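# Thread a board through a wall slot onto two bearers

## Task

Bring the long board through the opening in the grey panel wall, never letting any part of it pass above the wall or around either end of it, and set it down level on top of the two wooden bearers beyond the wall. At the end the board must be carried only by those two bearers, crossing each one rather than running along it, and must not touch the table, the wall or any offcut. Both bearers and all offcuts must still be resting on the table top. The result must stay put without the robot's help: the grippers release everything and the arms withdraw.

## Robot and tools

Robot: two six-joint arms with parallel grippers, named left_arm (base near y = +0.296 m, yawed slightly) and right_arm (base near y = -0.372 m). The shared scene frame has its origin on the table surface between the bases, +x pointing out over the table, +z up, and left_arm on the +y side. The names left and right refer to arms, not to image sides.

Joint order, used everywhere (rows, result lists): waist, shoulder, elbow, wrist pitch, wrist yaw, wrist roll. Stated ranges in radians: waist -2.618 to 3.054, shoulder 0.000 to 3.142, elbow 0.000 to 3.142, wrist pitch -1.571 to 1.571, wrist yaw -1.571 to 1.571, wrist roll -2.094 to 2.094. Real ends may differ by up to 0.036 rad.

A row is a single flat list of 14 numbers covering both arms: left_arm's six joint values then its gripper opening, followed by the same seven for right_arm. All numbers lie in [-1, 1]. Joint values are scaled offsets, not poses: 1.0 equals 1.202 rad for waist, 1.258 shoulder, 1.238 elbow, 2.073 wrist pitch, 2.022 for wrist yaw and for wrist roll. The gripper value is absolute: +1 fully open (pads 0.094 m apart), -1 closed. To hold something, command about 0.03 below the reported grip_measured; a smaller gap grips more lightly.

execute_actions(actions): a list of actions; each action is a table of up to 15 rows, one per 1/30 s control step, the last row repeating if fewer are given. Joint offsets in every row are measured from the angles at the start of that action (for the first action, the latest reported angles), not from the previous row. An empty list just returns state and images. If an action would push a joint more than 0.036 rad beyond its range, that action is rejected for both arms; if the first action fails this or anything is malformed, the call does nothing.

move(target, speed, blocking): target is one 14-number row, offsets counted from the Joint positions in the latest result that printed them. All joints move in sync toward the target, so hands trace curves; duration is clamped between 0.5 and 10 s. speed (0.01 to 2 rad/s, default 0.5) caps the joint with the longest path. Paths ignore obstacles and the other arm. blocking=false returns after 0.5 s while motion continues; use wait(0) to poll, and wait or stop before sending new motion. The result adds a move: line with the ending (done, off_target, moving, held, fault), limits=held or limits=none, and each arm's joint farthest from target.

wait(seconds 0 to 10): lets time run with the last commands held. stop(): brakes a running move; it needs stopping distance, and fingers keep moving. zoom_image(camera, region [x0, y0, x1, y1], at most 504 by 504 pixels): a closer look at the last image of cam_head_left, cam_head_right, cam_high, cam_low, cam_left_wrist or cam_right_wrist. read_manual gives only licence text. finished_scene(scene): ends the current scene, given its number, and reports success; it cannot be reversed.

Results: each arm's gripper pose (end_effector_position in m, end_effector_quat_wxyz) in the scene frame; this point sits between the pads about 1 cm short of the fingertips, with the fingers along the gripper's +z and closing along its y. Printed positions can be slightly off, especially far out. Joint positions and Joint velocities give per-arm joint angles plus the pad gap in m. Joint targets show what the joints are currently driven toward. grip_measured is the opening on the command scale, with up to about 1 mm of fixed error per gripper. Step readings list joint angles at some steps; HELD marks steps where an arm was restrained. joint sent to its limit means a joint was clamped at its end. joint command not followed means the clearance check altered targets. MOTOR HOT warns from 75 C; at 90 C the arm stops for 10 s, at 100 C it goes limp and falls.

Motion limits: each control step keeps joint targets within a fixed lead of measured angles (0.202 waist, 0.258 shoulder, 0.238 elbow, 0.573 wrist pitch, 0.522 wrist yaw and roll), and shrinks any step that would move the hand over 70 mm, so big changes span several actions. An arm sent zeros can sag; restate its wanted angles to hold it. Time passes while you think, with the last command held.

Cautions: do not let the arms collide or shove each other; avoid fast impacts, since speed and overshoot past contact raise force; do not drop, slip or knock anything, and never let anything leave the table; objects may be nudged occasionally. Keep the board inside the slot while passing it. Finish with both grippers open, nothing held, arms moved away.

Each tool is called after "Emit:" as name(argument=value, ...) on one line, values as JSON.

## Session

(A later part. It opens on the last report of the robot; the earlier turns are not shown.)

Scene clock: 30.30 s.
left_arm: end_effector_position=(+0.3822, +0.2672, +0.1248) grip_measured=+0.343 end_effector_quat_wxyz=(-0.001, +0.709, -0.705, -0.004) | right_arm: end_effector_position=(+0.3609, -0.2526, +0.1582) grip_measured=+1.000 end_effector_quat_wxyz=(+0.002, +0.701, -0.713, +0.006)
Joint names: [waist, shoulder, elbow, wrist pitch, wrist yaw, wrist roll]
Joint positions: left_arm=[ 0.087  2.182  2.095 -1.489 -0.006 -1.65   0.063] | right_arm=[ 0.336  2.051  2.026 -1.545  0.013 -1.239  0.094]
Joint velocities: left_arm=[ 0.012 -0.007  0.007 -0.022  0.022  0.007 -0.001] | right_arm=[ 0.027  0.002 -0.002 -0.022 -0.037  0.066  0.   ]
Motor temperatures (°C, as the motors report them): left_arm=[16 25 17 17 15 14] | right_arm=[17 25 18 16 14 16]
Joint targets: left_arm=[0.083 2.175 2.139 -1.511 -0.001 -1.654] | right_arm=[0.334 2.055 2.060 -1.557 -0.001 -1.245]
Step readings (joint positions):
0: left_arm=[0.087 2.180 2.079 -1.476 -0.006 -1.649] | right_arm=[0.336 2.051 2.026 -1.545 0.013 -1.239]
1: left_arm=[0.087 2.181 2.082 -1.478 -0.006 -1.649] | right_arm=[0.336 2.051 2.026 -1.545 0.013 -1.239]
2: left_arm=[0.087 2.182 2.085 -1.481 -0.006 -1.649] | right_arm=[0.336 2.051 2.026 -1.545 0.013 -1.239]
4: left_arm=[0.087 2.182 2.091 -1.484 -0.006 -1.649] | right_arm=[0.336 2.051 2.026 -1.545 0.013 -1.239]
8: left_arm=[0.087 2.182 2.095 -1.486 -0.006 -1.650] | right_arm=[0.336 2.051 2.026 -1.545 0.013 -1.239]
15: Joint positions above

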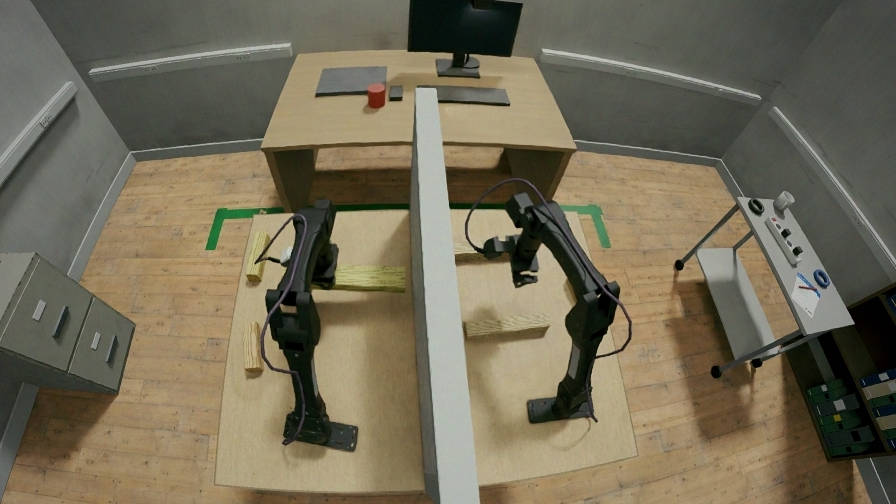

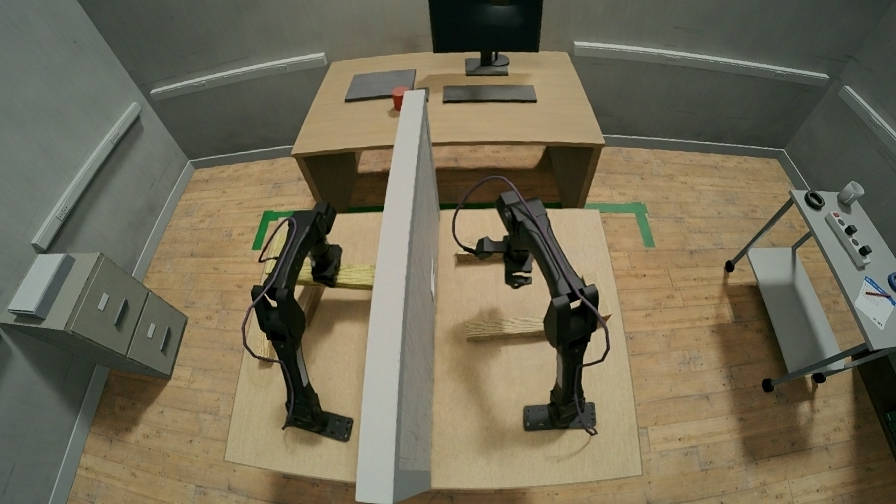

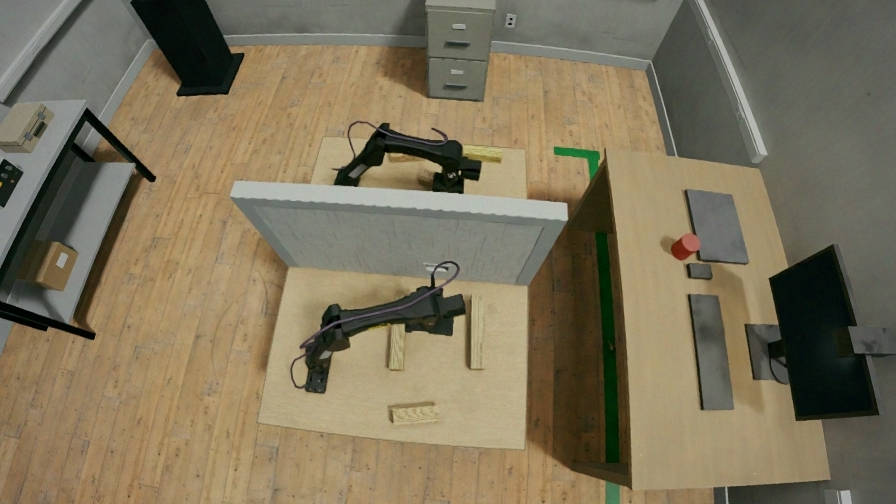

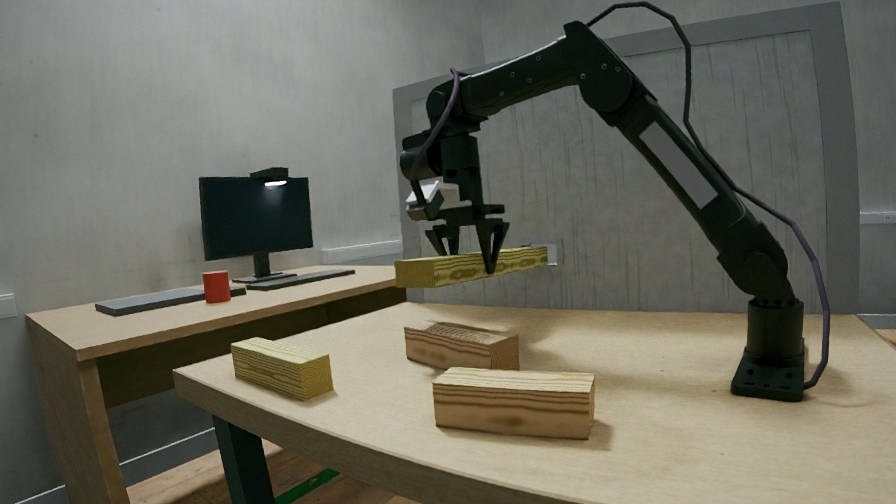

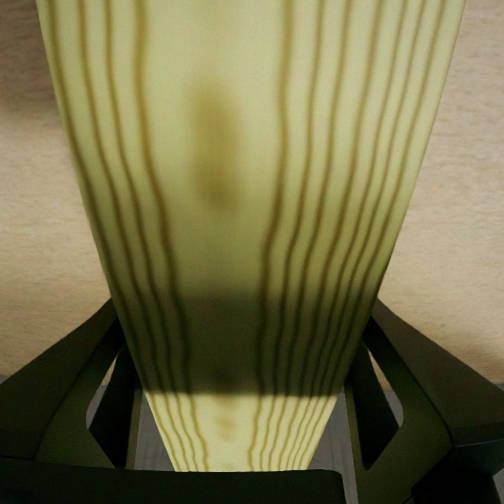

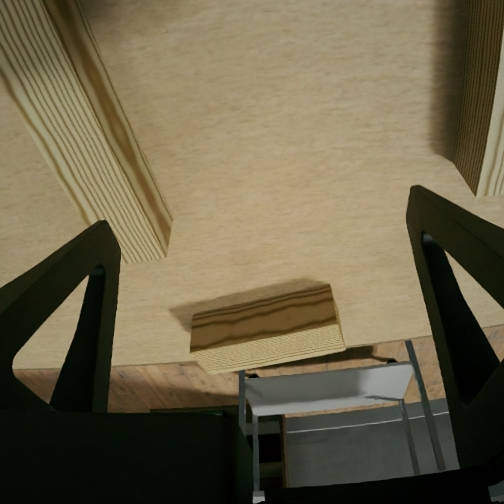

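Emit:
move(target=[-0.0557, 0.0008, 0.0428, -0.0096, 0.0025, -0.0307, 0.28, -0.0017, 0.0032, 0.0275, -0.0058, -0.0069, -0.003, 1], speed=0.13)

Emit:
zoom_image(camera="cam_low", region=[490, 230, 580, 285])

Scene clock: 31.53 s.
left_arm: end_effector_position=(+0.3795, +0.2407, +0.1248) grip_measured=+0.343 end_effector_quat_wxyz=(-0.001, +0.706, -0.708, -0.004) | right_arm: end_effector_position=(+0.3609, -0.2526, +0.1582) grip_measured=+1.000 end_effector_quat_wxyz=(+0.002, +0.701, -0.713, +0.006)
Joint names: [waist, shoulder, elbow, wrist pitch, wrist yaw, wrist roll]
Joint positions: left_arm=[ 0.023  2.182  2.095 -1.489 -0.007 -1.706  0.063] | right_arm=[ 0.336  2.051  2.026 -1.545  0.013 -1.239  0.094]
Joint velocities: left_arm=[-0.022  0.017  0.002  0.051  0.007 -0.066  0.   ] | right_arm=[ 0.012  0.002 -0.002 -0.051 -0.066  0.022  0.   ]
Motor temperatures (°C, as the motors report them): left_arm=[16 24 18 17 15 14] | right_arm=[17 25 18 16 14 16]
Joint targets: left_arm=[0.020 2.183 2.148 -1.509 -0.002 -1.711] | right_arm=[0.334 2.055 2.060 -1.557 -0.001 -1.245]
move: off_target (left_arm, right_arm); limits=none; left_arm: farthest joint: the elbow, 0.053 radians from its target (0.053 radians at the start); right_arm: farthest joint: the elbow, 0.034 radians from its target (0.034 radians at the start)

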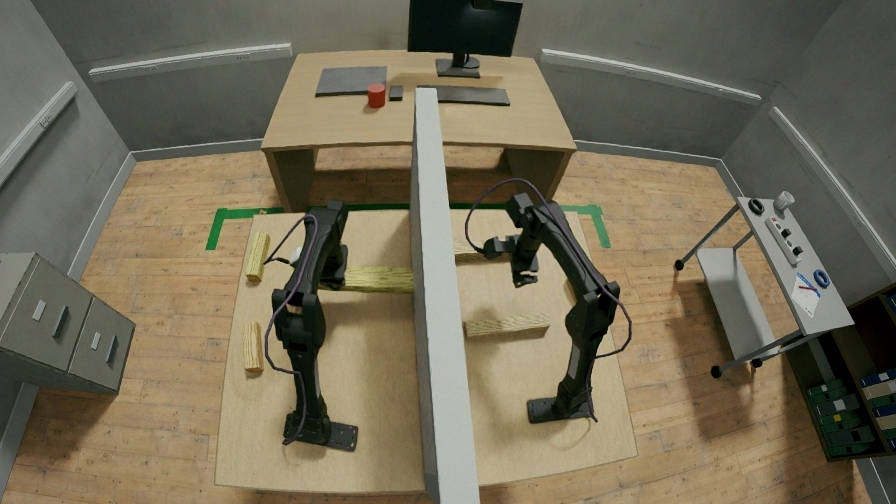

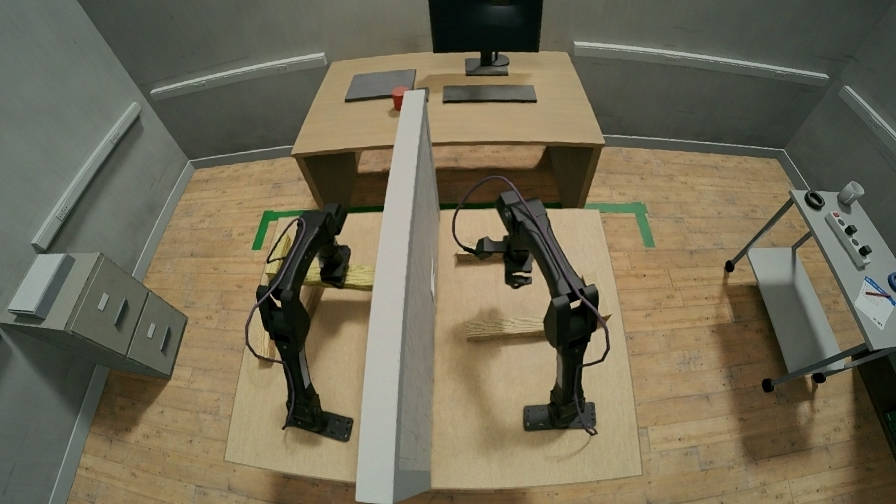

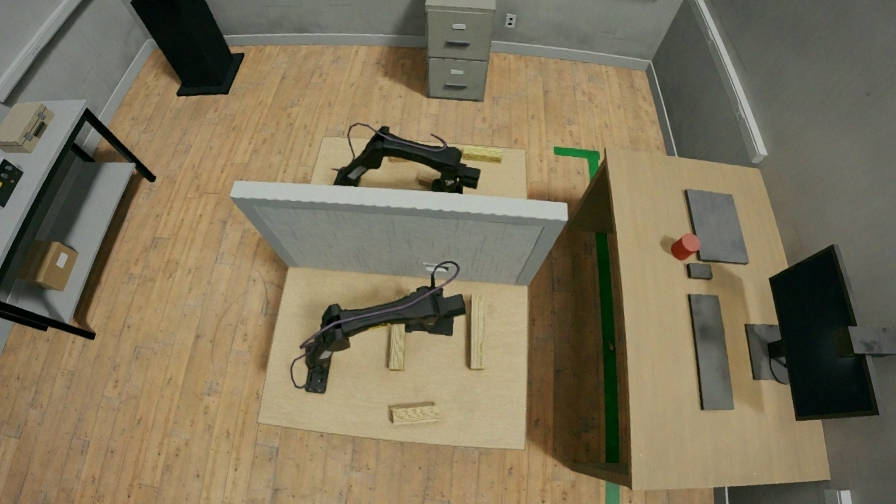

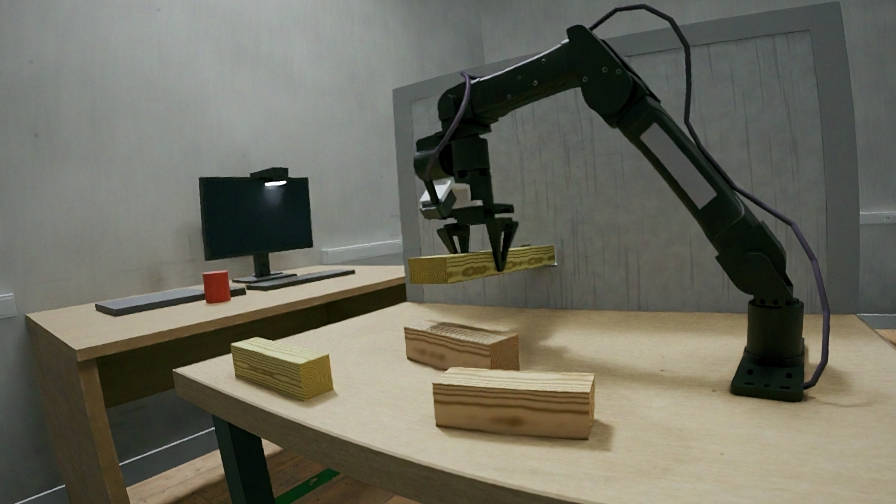

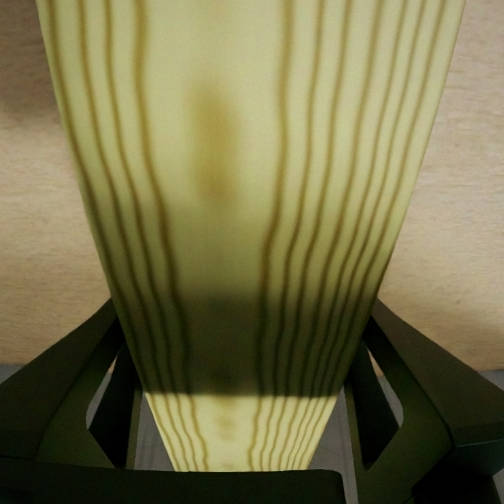

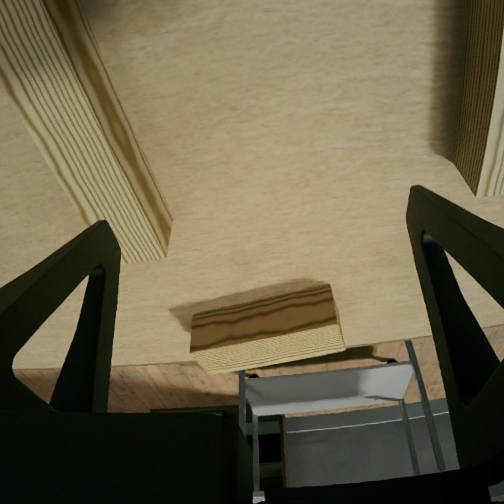

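Region (490, 230, 580, 285) of cam_low's 896x504 image, scaled by 5.600, with more detail than that image has.

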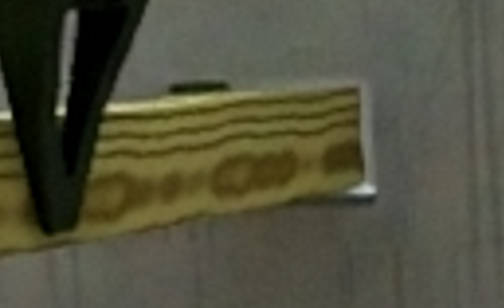

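Emit:
execute_actions(actions=[[[-0.0076,0.0022,0.0439,-0.0103,0.003,-0.0056,0.28,-0.0017,0.0032,0.0275,-0.0058,-0.0069,-0.003,1],[-0.0127,0.0043,0.0475,-0.0111,0.003,-0.0087,0.28,-0.0017,0.0032,0.0275,-0.0058,-0.0069,-0.003,1],[-0.0178,0.0065,0.0510,-0.0118,0.003,-0.0118,0.28,-0.0017,0.0032,0.0275,-0.0058,-0.0069,-0.003,1],[-0.0229,0.0087,0.0545,-0.0126,0.003,-0.0149,0.28,-0.0017,0.0032,0.0275,-0.0058,-0.0069,-0.003,1],[-0.0280,0.0109,0.0580,-0.0133,0.003,-0.0180,0.28,-0.0017,0.0032,0.0275,-0.0058,-0.0069,-0.003,1],[-0.0331,0.0130,0.0616,-0.0140,0.003,-0.0211,0.28,-0.0017,0.0032,0.0275,-0.0058,-0.0069,-0.003,1],[-0.0382,0.0152,0.0651,-0.0148,0.003,-0.0242,0.28,-0.0017,0.0032,0.0275,-0.0058,-0.0069,-0.003,1],[-0.0433,0.0174,0.0686,-0.0155,0.003,-0.0273,0.28,-0.0017,0.0032,0.0275,-0.0058,-0.0069,-0.003,1],[-0.0484,0.0196,0.0721,-0.0163,0.003,-0.0304,0.28,-0.0017,0.0032,0.0275,-0.0058,-0.0069,-0.003,1],[-0.0535,0.0217,0.0757,-0.0170,0.003,-0.0335,0.28,-0.0017,0.0032,0.0275,-0.0058,-0.0069,-0.003,1],[-0.0586,0.0239,0.0792,-0.0177,0.003,-0.0366,0.28,-0.0017,0.0032,0.0275,-0.0058,-0.0069,-0.003,1],[-0.0637,0.0261,0.0827,-0.0185,0.003,-0.0397,0.28,-0.0017,0.0032,0.0275,-0.0058,-0.0069,-0.003,1],[-0.0688,0.0283,0.0862,-0.0192,0.003,-0.0428,0.28,-0.0017,0.0032,0.0275,-0.0058,-0.0069,-0.003,1],[-0.0739,0.0304,0.0898,-0.0200,0.003,-0.0459,0.28,-0.0017,0.0032,0.0275,-0.0058,-0.0069,-0.003,1],[-0.0790,0.0326,0.0933,-0.0207,0.003,-0.0490,0.28,-0.0017,0.0032,0.0275,-0.0058,-0.0069,-0.003,1]]])

Emit:
wait(seconds=0.4)

Emit:
zoom_image(camera="cam_low", region=[470, 220, 590, 290])

Scene clock: 32.47 s.
left_arm: end_effector_position=(+0.3829, +0.2060, +0.1236) grip_measured=+0.343 end_effector_quat_wxyz=(-0.003, +0.703, -0.711, -0.002) | right_arm: end_effector_position=(+0.3609, -0.2526, +0.1582) grip_measured=+1.000 end_effector_quat_wxyz=(+0.002, +0.701, -0.713, +0.006)
Joint names: [waist, shoulder, elbow, wrist pitch, wrist yaw, wrist roll]
Joint positions: left_arm=[-0.056  2.224  2.158 -1.505 -0.007 -1.775  0.063] | right_arm=[ 0.336  2.051  2.026 -1.545  0.013 -1.239  0.094]
Joint velocities: left_arm=[-0.178  0.095  0.125 -0.066 -0.022 -0.212  0.   ] | right_arm=[-0.002 -0.007  0.007  0.007  0.022 -0.051  0.   ]
Motor temperatures (°C, as the motors report them): left_arm=[16 24 18 17 15 14] | right_arm=[17 25 18 16 14 16]
Joint targets: left_arm=[-0.072 2.223 2.210 -1.532 -0.001 -1.805] | right_arm=[0.334 2.055 2.060 -1.557 -0.001 -1.245]
Step readings (joint positions):
0: left_arm=[0.023 2.182 2.095 -1.489 -0.007 -1.707] | right_arm=[0.336 2.051 2.026 -1.545 0.013 -1.239]
1: left_arm=[0.023 2.182 2.095 -1.489 -0.007 -1.707] | right_arm=[0.336 2.051 2.026 -1.545 0.013 -1.239]
2: left_arm=[0.022 2.183 2.097 -1.491 -0.007 -1.710] | right_arm=[0.336 2.051 2.026 -1.545 0.013 -1.239]
4: left_arm=[0.019 2.190 2.108 -1.495 -0.007 -1.716] | right_arm=[0.336 2.051 2.026 -1.545 0.013 -1.239]
8: left_arm=[-0.003 2.203 2.128 -1.496 -0.007 -1.735] | right_arm=[0.336 2.051 2.026 -1.545 0.013 -1.239]
15: Joint positions above

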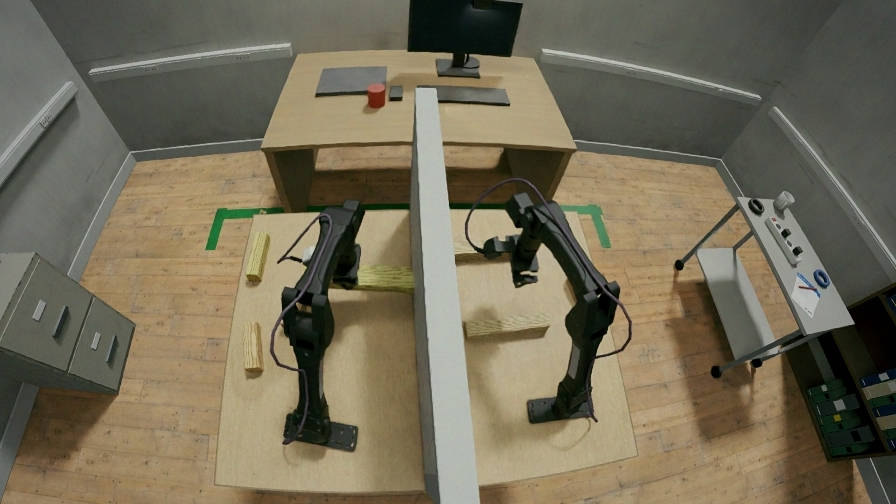

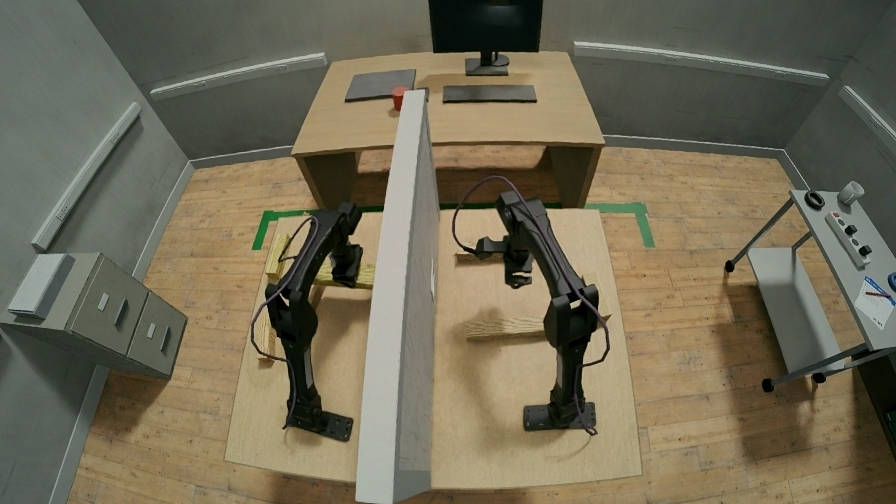

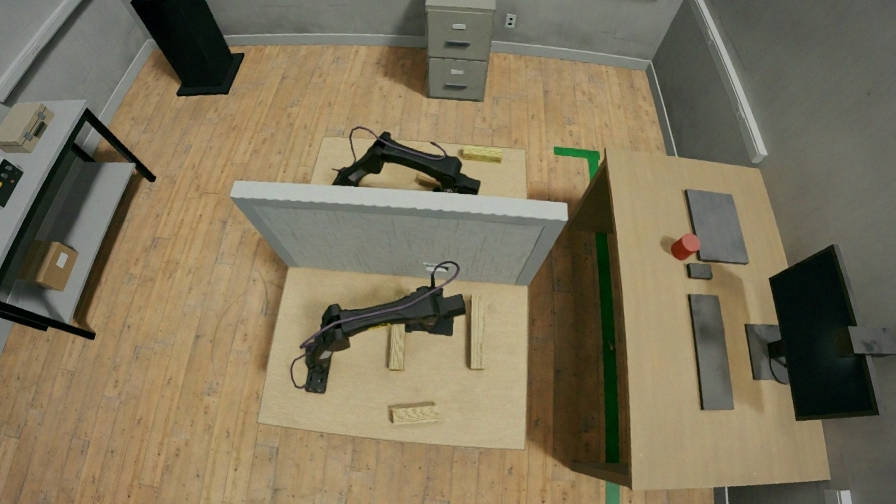

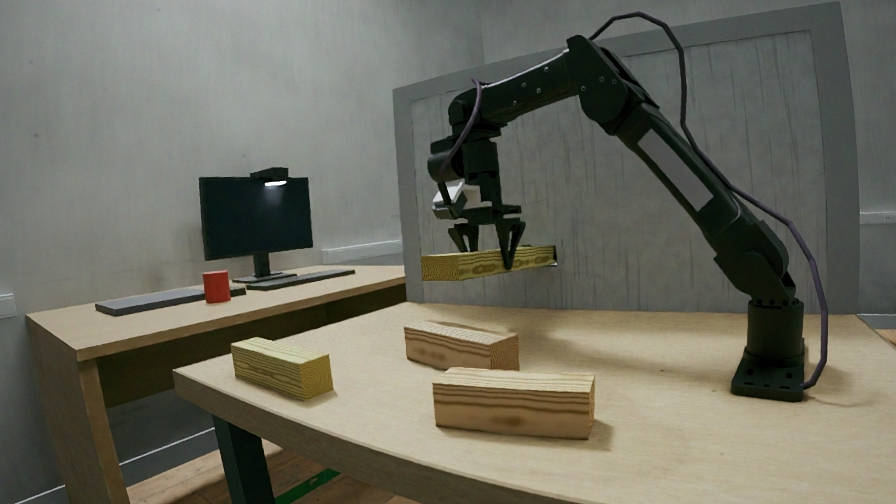

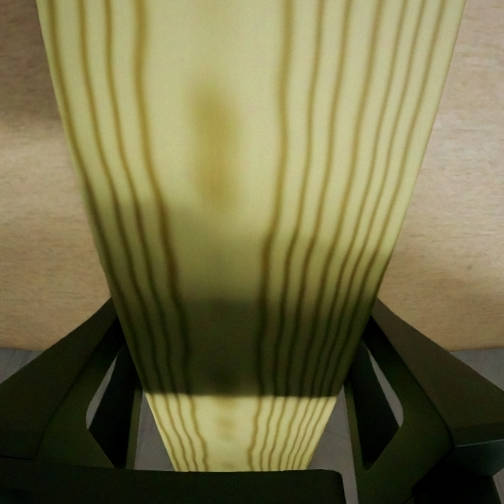

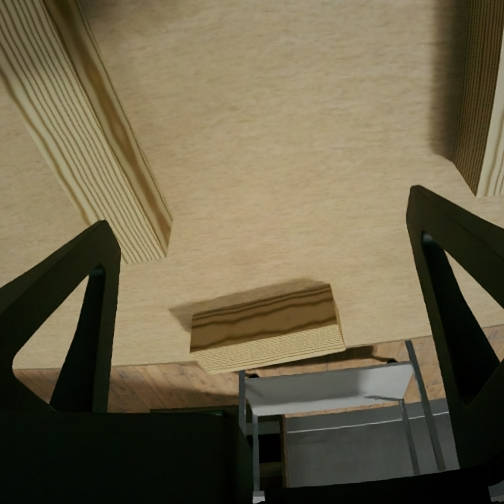

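Scene clock: 32.87 s.
left_arm: end_effector_position=(+0.3812, +0.1992, +0.1235) grip_measured=+0.343 end_effector_quat_wxyz=(-0.002, +0.705, -0.709, -0.004) | right_arm: end_effector_position=(+0.3609, -0.2526, +0.1582) grip_measured=+1.000 end_effector_quat_wxyz=(+0.002, +0.701, -0.713, +0.006)
Joint names: [waist, shoulder, elbow, wrist pitch, wrist yaw, wrist roll]
Joint positions: left_arm=[-0.073  2.228  2.164 -1.512 -0.007 -1.799  0.063] | right_arm=[ 0.336  2.051  2.026 -1.545  0.013 -1.239  0.094]
Joint velocities: left_arm=[-0.017 -0.022 -0.017  0.095 -0.007  0.066 -0.   ] | right_arm=[-0.002  0.012 -0.007 -0.037  0.037  0.037  0.   ]
Motor temperatures (°C, as the motors report them): left_arm=[16 25 18 17 15 14] | right_arm=[17 25 18 16 14 16]
Joint targets: left_arm=[-0.072 2.223 2.210 -1.532 -0.001 -1.805] | right_arm=[0.334 2.055 2.060 -1.557 -0.001 -1.245]
wait: 0.40 s; no rest

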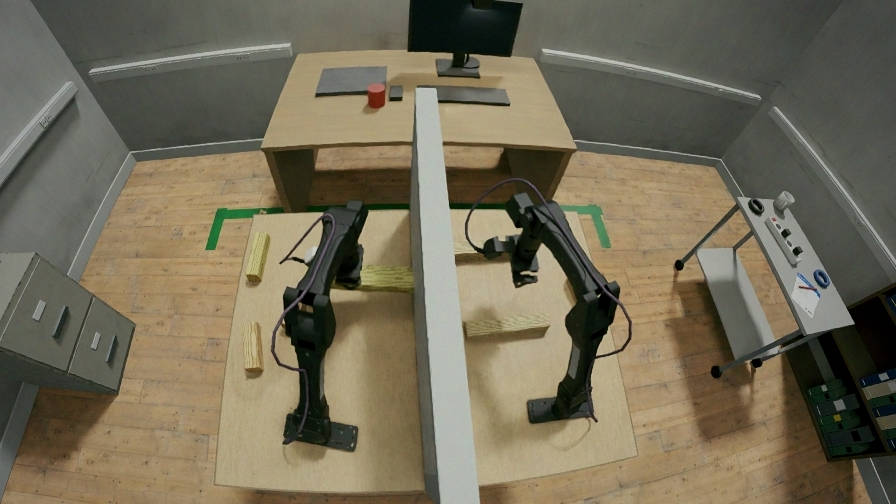

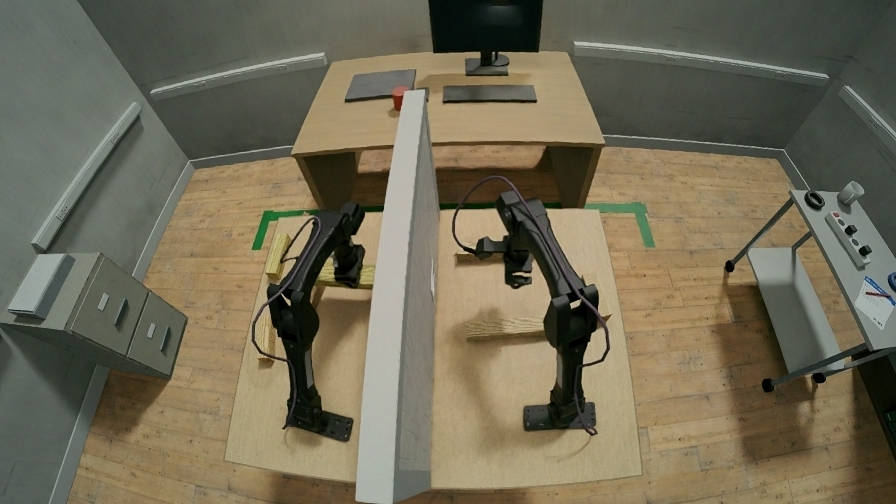

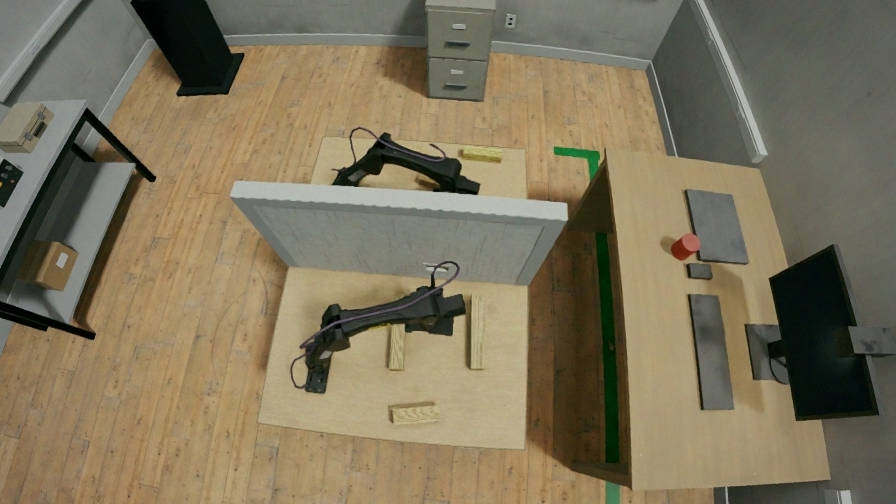

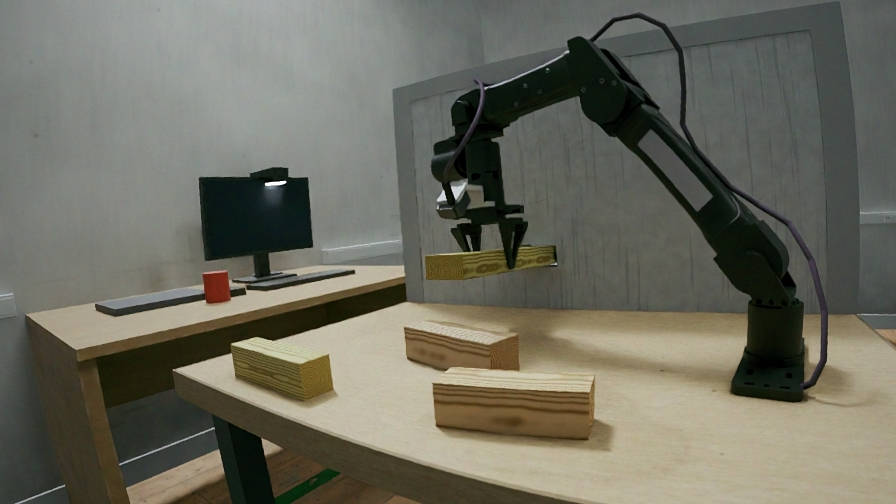

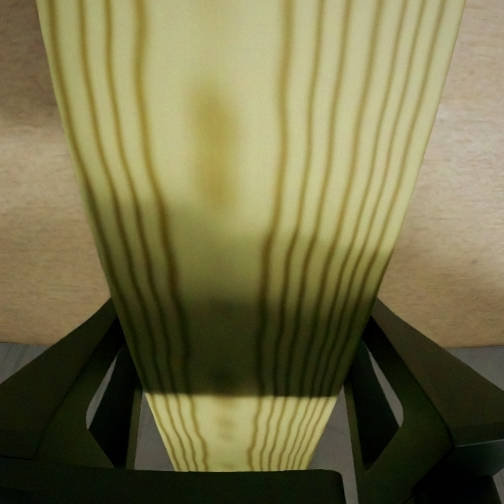

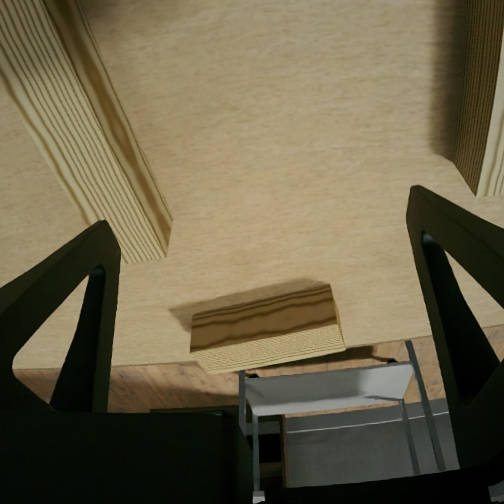

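Region (470, 220, 590, 290) of cam_low's 896x504 image, scaled by 4.200, with more detail than that image has; it fills the top 294 rows of this view, and the rest is white.

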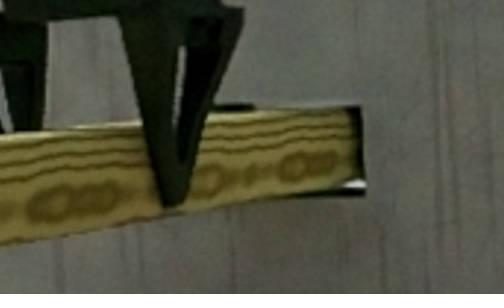

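Emit:
execute_actions(actions=[[[-0.0047,-0.0008,0.0430,-0.0109,0.003,-0.0059,0.28,-0.0017,0.0032,0.0275,-0.0058,-0.0069,-0.003,1],[-0.0094,0.0025,0.0488,-0.0123,0.003,-0.0089,0.28,-0.0017,0.0032,0.0275,-0.0058,-0.0069,-0.003,1],[-0.0141,0.0057,0.0546,-0.0136,0.003,-0.0118,0.28,-0.0017,0.0032,0.0275,-0.0058,-0.0069,-0.003,1],[-0.0187,0.0089,0.0605,-0.0150,0.003,-0.0148,0.28,-0.0017,0.0032,0.0275,-0.0058,-0.0069,-0.003,1],[-0.0234,0.0122,0.0663,-0.0163,0.003,-0.0177,0.28,-0.0017,0.0032,0.0275,-0.0058,-0.0069,-0.003,1],[-0.0281,0.0154,0.0721,-0.0176,0.003,-0.0207,0.28,-0.0017,0.0032,0.0275,-0.0058,-0.0069,-0.003,1],[-0.0328,0.0186,0.0779,-0.0190,0.003,-0.0236,0.28,-0.0017,0.0032,0.0275,-0.0058,-0.0069,-0.003,1],[-0.0375,0.0219,0.0837,-0.0203,0.003,-0.0266,0.28,-0.0017,0.0032,0.0275,-0.0058,-0.0069,-0.003,1],[-0.0422,0.0251,0.0895,-0.0217,0.003,-0.0295,0.28,-0.0017,0.0032,0.0275,-0.0058,-0.0069,-0.003,1],[-0.0469,0.0283,0.0953,-0.0230,0.003,-0.0325,0.28,-0.0017,0.0032,0.0275,-0.0058,-0.0069,-0.003,1],[-0.0516,0.0316,0.1011,-0.0243,0.003,-0.0354,0.28,-0.0017,0.0032,0.0275,-0.0058,-0.0069,-0.003,1],[-0.0562,0.0348,0.1070,-0.0257,0.003,-0.0384,0.28,-0.0017,0.0032,0.0275,-0.0058,-0.0069,-0.003,1],[-0.0609,0.0380,0.1128,-0.0270,0.003,-0.0413,0.28,-0.0017,0.0032,0.0275,-0.0058,-0.0069,-0.003,1],[-0.0656,0.0413,0.1186,-0.0284,0.003,-0.0443,0.28,-0.0017,0.0032,0.0275,-0.0058,-0.0069,-0.003,1],[-0.0703,0.0445,0.1244,-0.0297,0.003,-0.0472,0.28,-0.0017,0.0032,0.0275,-0.0058,-0.0069,-0.003,1]]])

Emit:
wait(seconds=0.4)

Scene clock: 33.90 s.
left_arm: end_effector_position=(+0.3832, +0.1675, +0.1246) grip_measured=+0.343 end_effector_quat_wxyz=(-0.003, +0.703, -0.711, -0.002) | right_arm: end_effector_position=(+0.3609, -0.2526, +0.1582) grip_measured=+1.000 end_effector_quat_wxyz=(+0.002, +0.701, -0.713, +0.006)
Joint names: [waist, shoulder, elbow, wrist pitch, wrist yaw, wrist roll]
Joint positions: left_arm=[-0.142  2.283  2.261 -1.549 -0.008 -1.862  0.063] | right_arm=[ 0.336  2.051  2.026 -1.545  0.013 -1.239  0.094]
Joint velocities: left_arm=[-0.168  0.11   0.208 -0.051 -0.022 -0.242 -0.   ] | right_arm=[-0.022 -0.007 -0.007  0.037  0.037  0.007  0.   ]
Motor temperatures (°C, as the motors report them): left_arm=[16 25 18 17 15 14] | right_arm=[17 25 18 16 14 16]
Joint targets: left_arm=[-0.157 2.284 2.318 -1.573 -0.001 -1.894] | right_arm=[0.334 2.055 2.060 -1.557 -0.001 -1.245]
Step readings (joint positions):
0: left_arm=[-0.073 2.228 2.164 -1.512 -0.007 -1.800] | right_arm=[0.336 2.051 2.026 -1.545 0.013 -1.239]
1: left_arm=[-0.073 2.228 2.164 -1.512 -0.007 -1.801] | right_arm=[0.336 2.051 2.026 -1.545 0.013 -1.239]
2: left_arm=[-0.073 2.230 2.167 -1.515 -0.007 -1.803] | right_arm=[0.336 2.051 2.026 -1.545 0.013 -1.239]
4: left_arm=[-0.075 2.236 2.182 -1.521 -0.007 -1.809] | right_arm=[0.336 2.051 2.026 -1.545 0.013 -1.239]
8: left_arm=[-0.092 2.253 2.211 -1.535 -0.008 -1.822] | right_arm=[0.336 2.051 2.026 -1.545 0.013 -1.239]
15: Joint positions above

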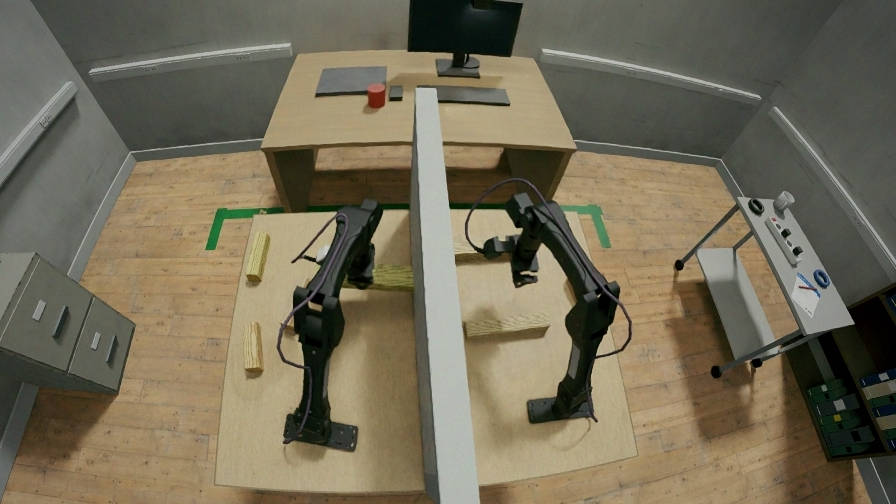

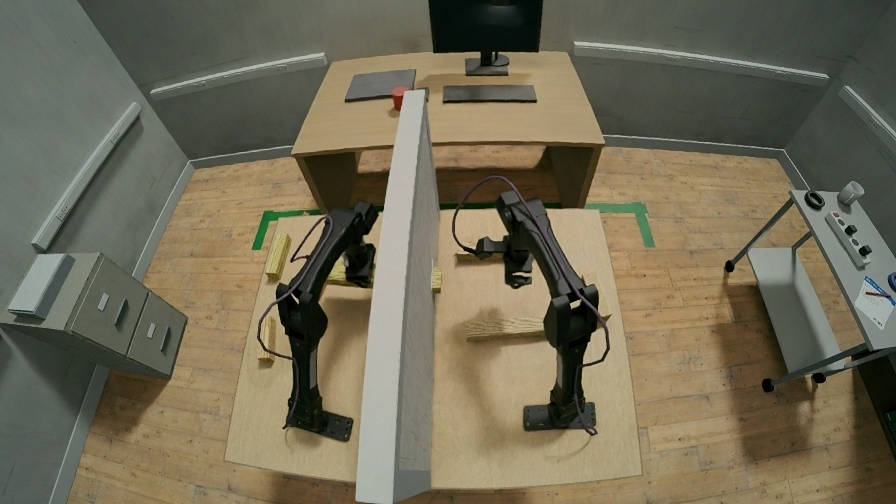

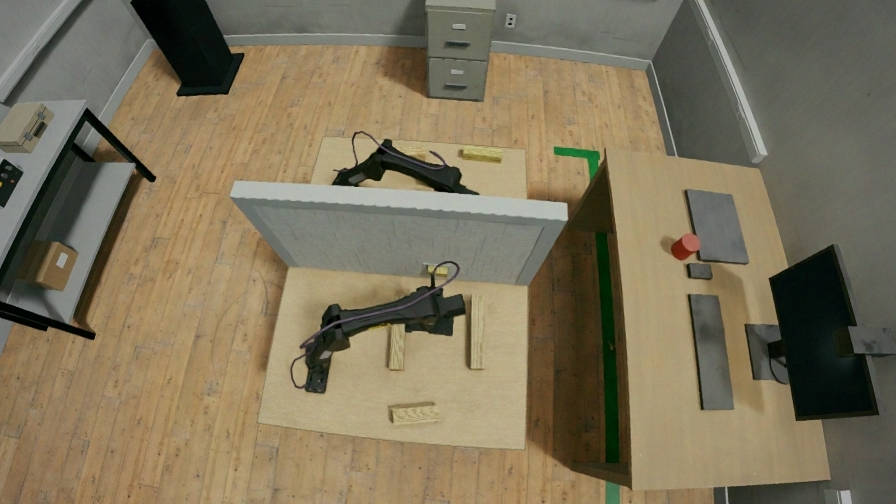

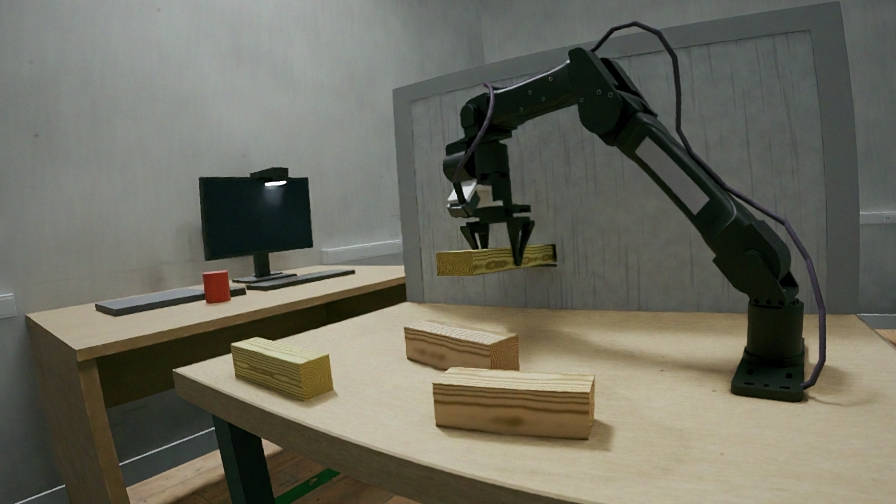

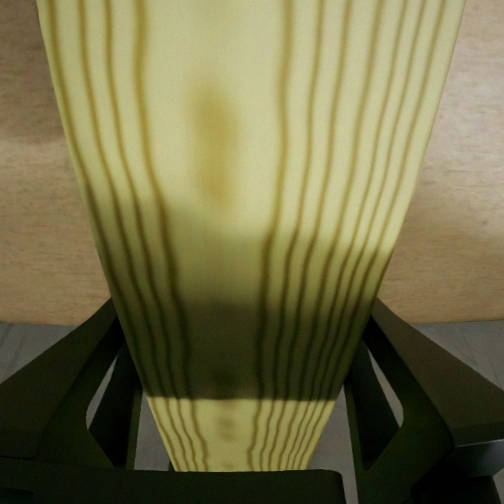

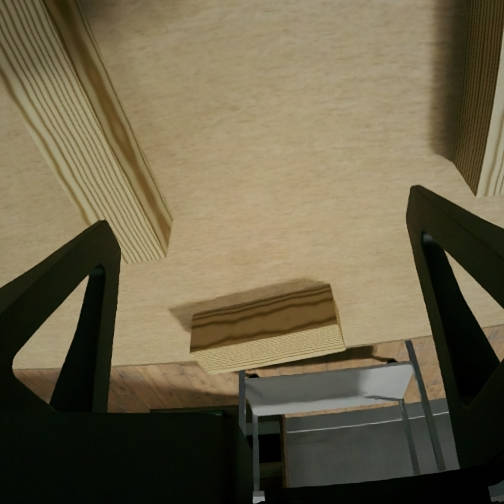

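Scene clock: 34.30 s.
left_arm: end_effector_position=(+0.3816, +0.1607, +0.1245) grip_measured=+0.343 end_effector_quat_wxyz=(-0.003, +0.706, -0.708, -0.003) | right_arm: end_effector_position=(+0.3609, -0.2526, +0.1582) grip_measured=+1.000 end_effector_quat_wxyz=(+0.002, +0.701, -0.713, +0.006)
Joint names: [waist, shoulder, elbow, wrist pitch, wrist yaw, wrist roll]
Joint positions: left_arm=[-0.158  2.29   2.272 -1.556 -0.008 -1.886  0.063] | right_arm=[ 0.336  2.051  2.026 -1.545  0.013 -1.239  0.094]
Joint velocities: left_arm=[ 0.012  0.022  0.002 -0.051 -0.007 -0.081 -0.001] | right_arm=[ 0.022 -0.012 -0.002 -0.022 -0.037 -0.022  0.   ]
Motor temperatures (°C, as the motors report them): left_arm=[16 25 18 17 15 14] | right_arm=[17 25 18 16 14 16]
Joint targets: left_arm=[-0.157 2.284 2.318 -1.573 -0.001 -1.894] | right_arm=[0.334 2.055 2.060 -1.557 -0.001 -1.245]
wait: 0.40 s; no rest

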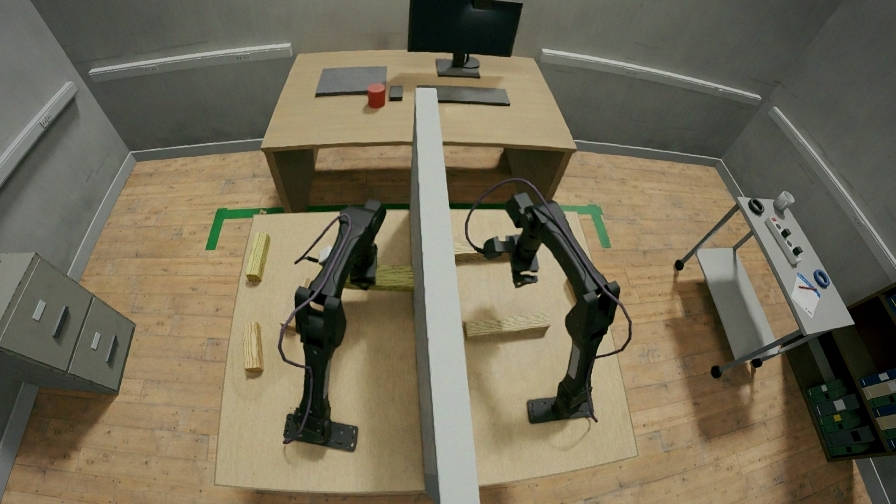

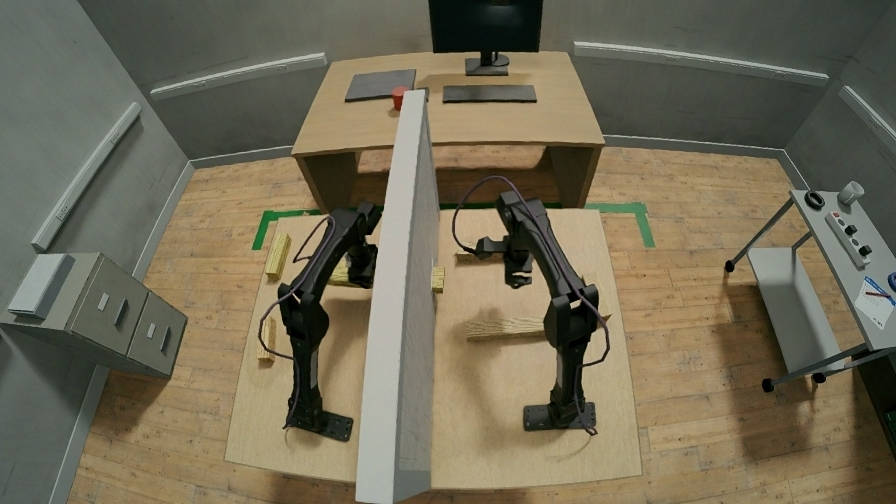

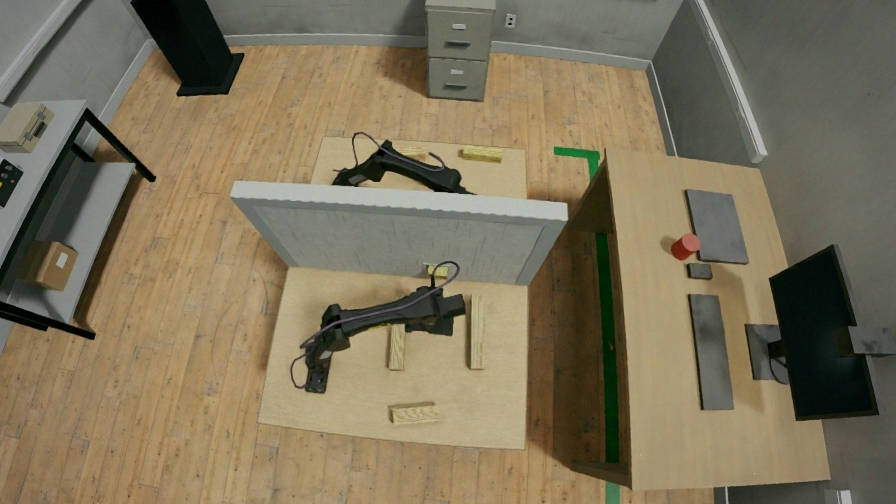

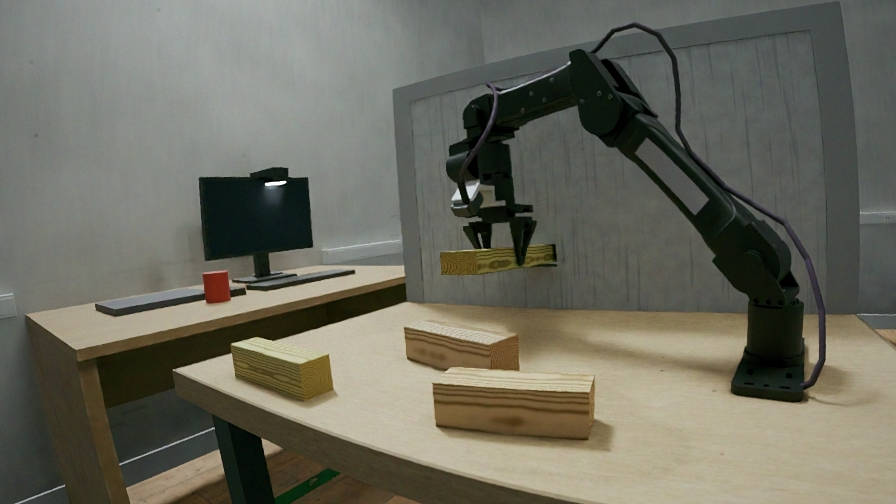

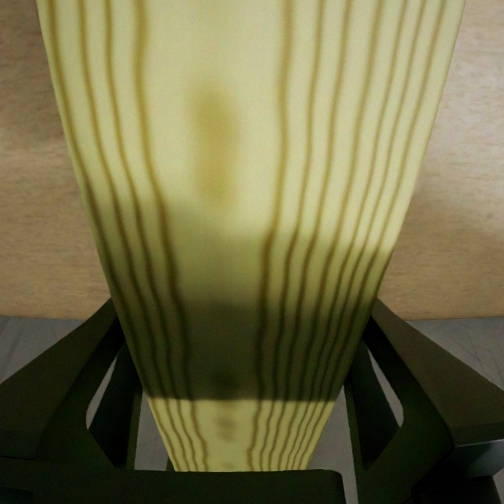

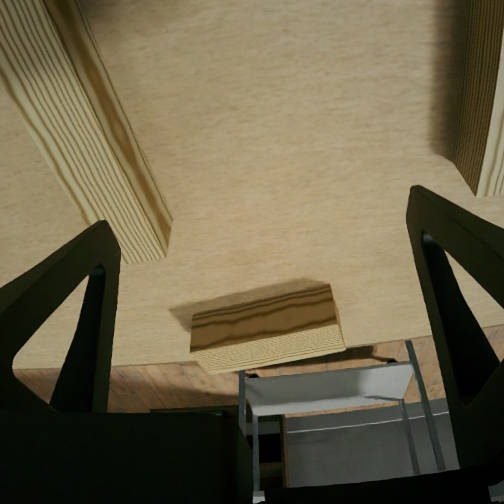

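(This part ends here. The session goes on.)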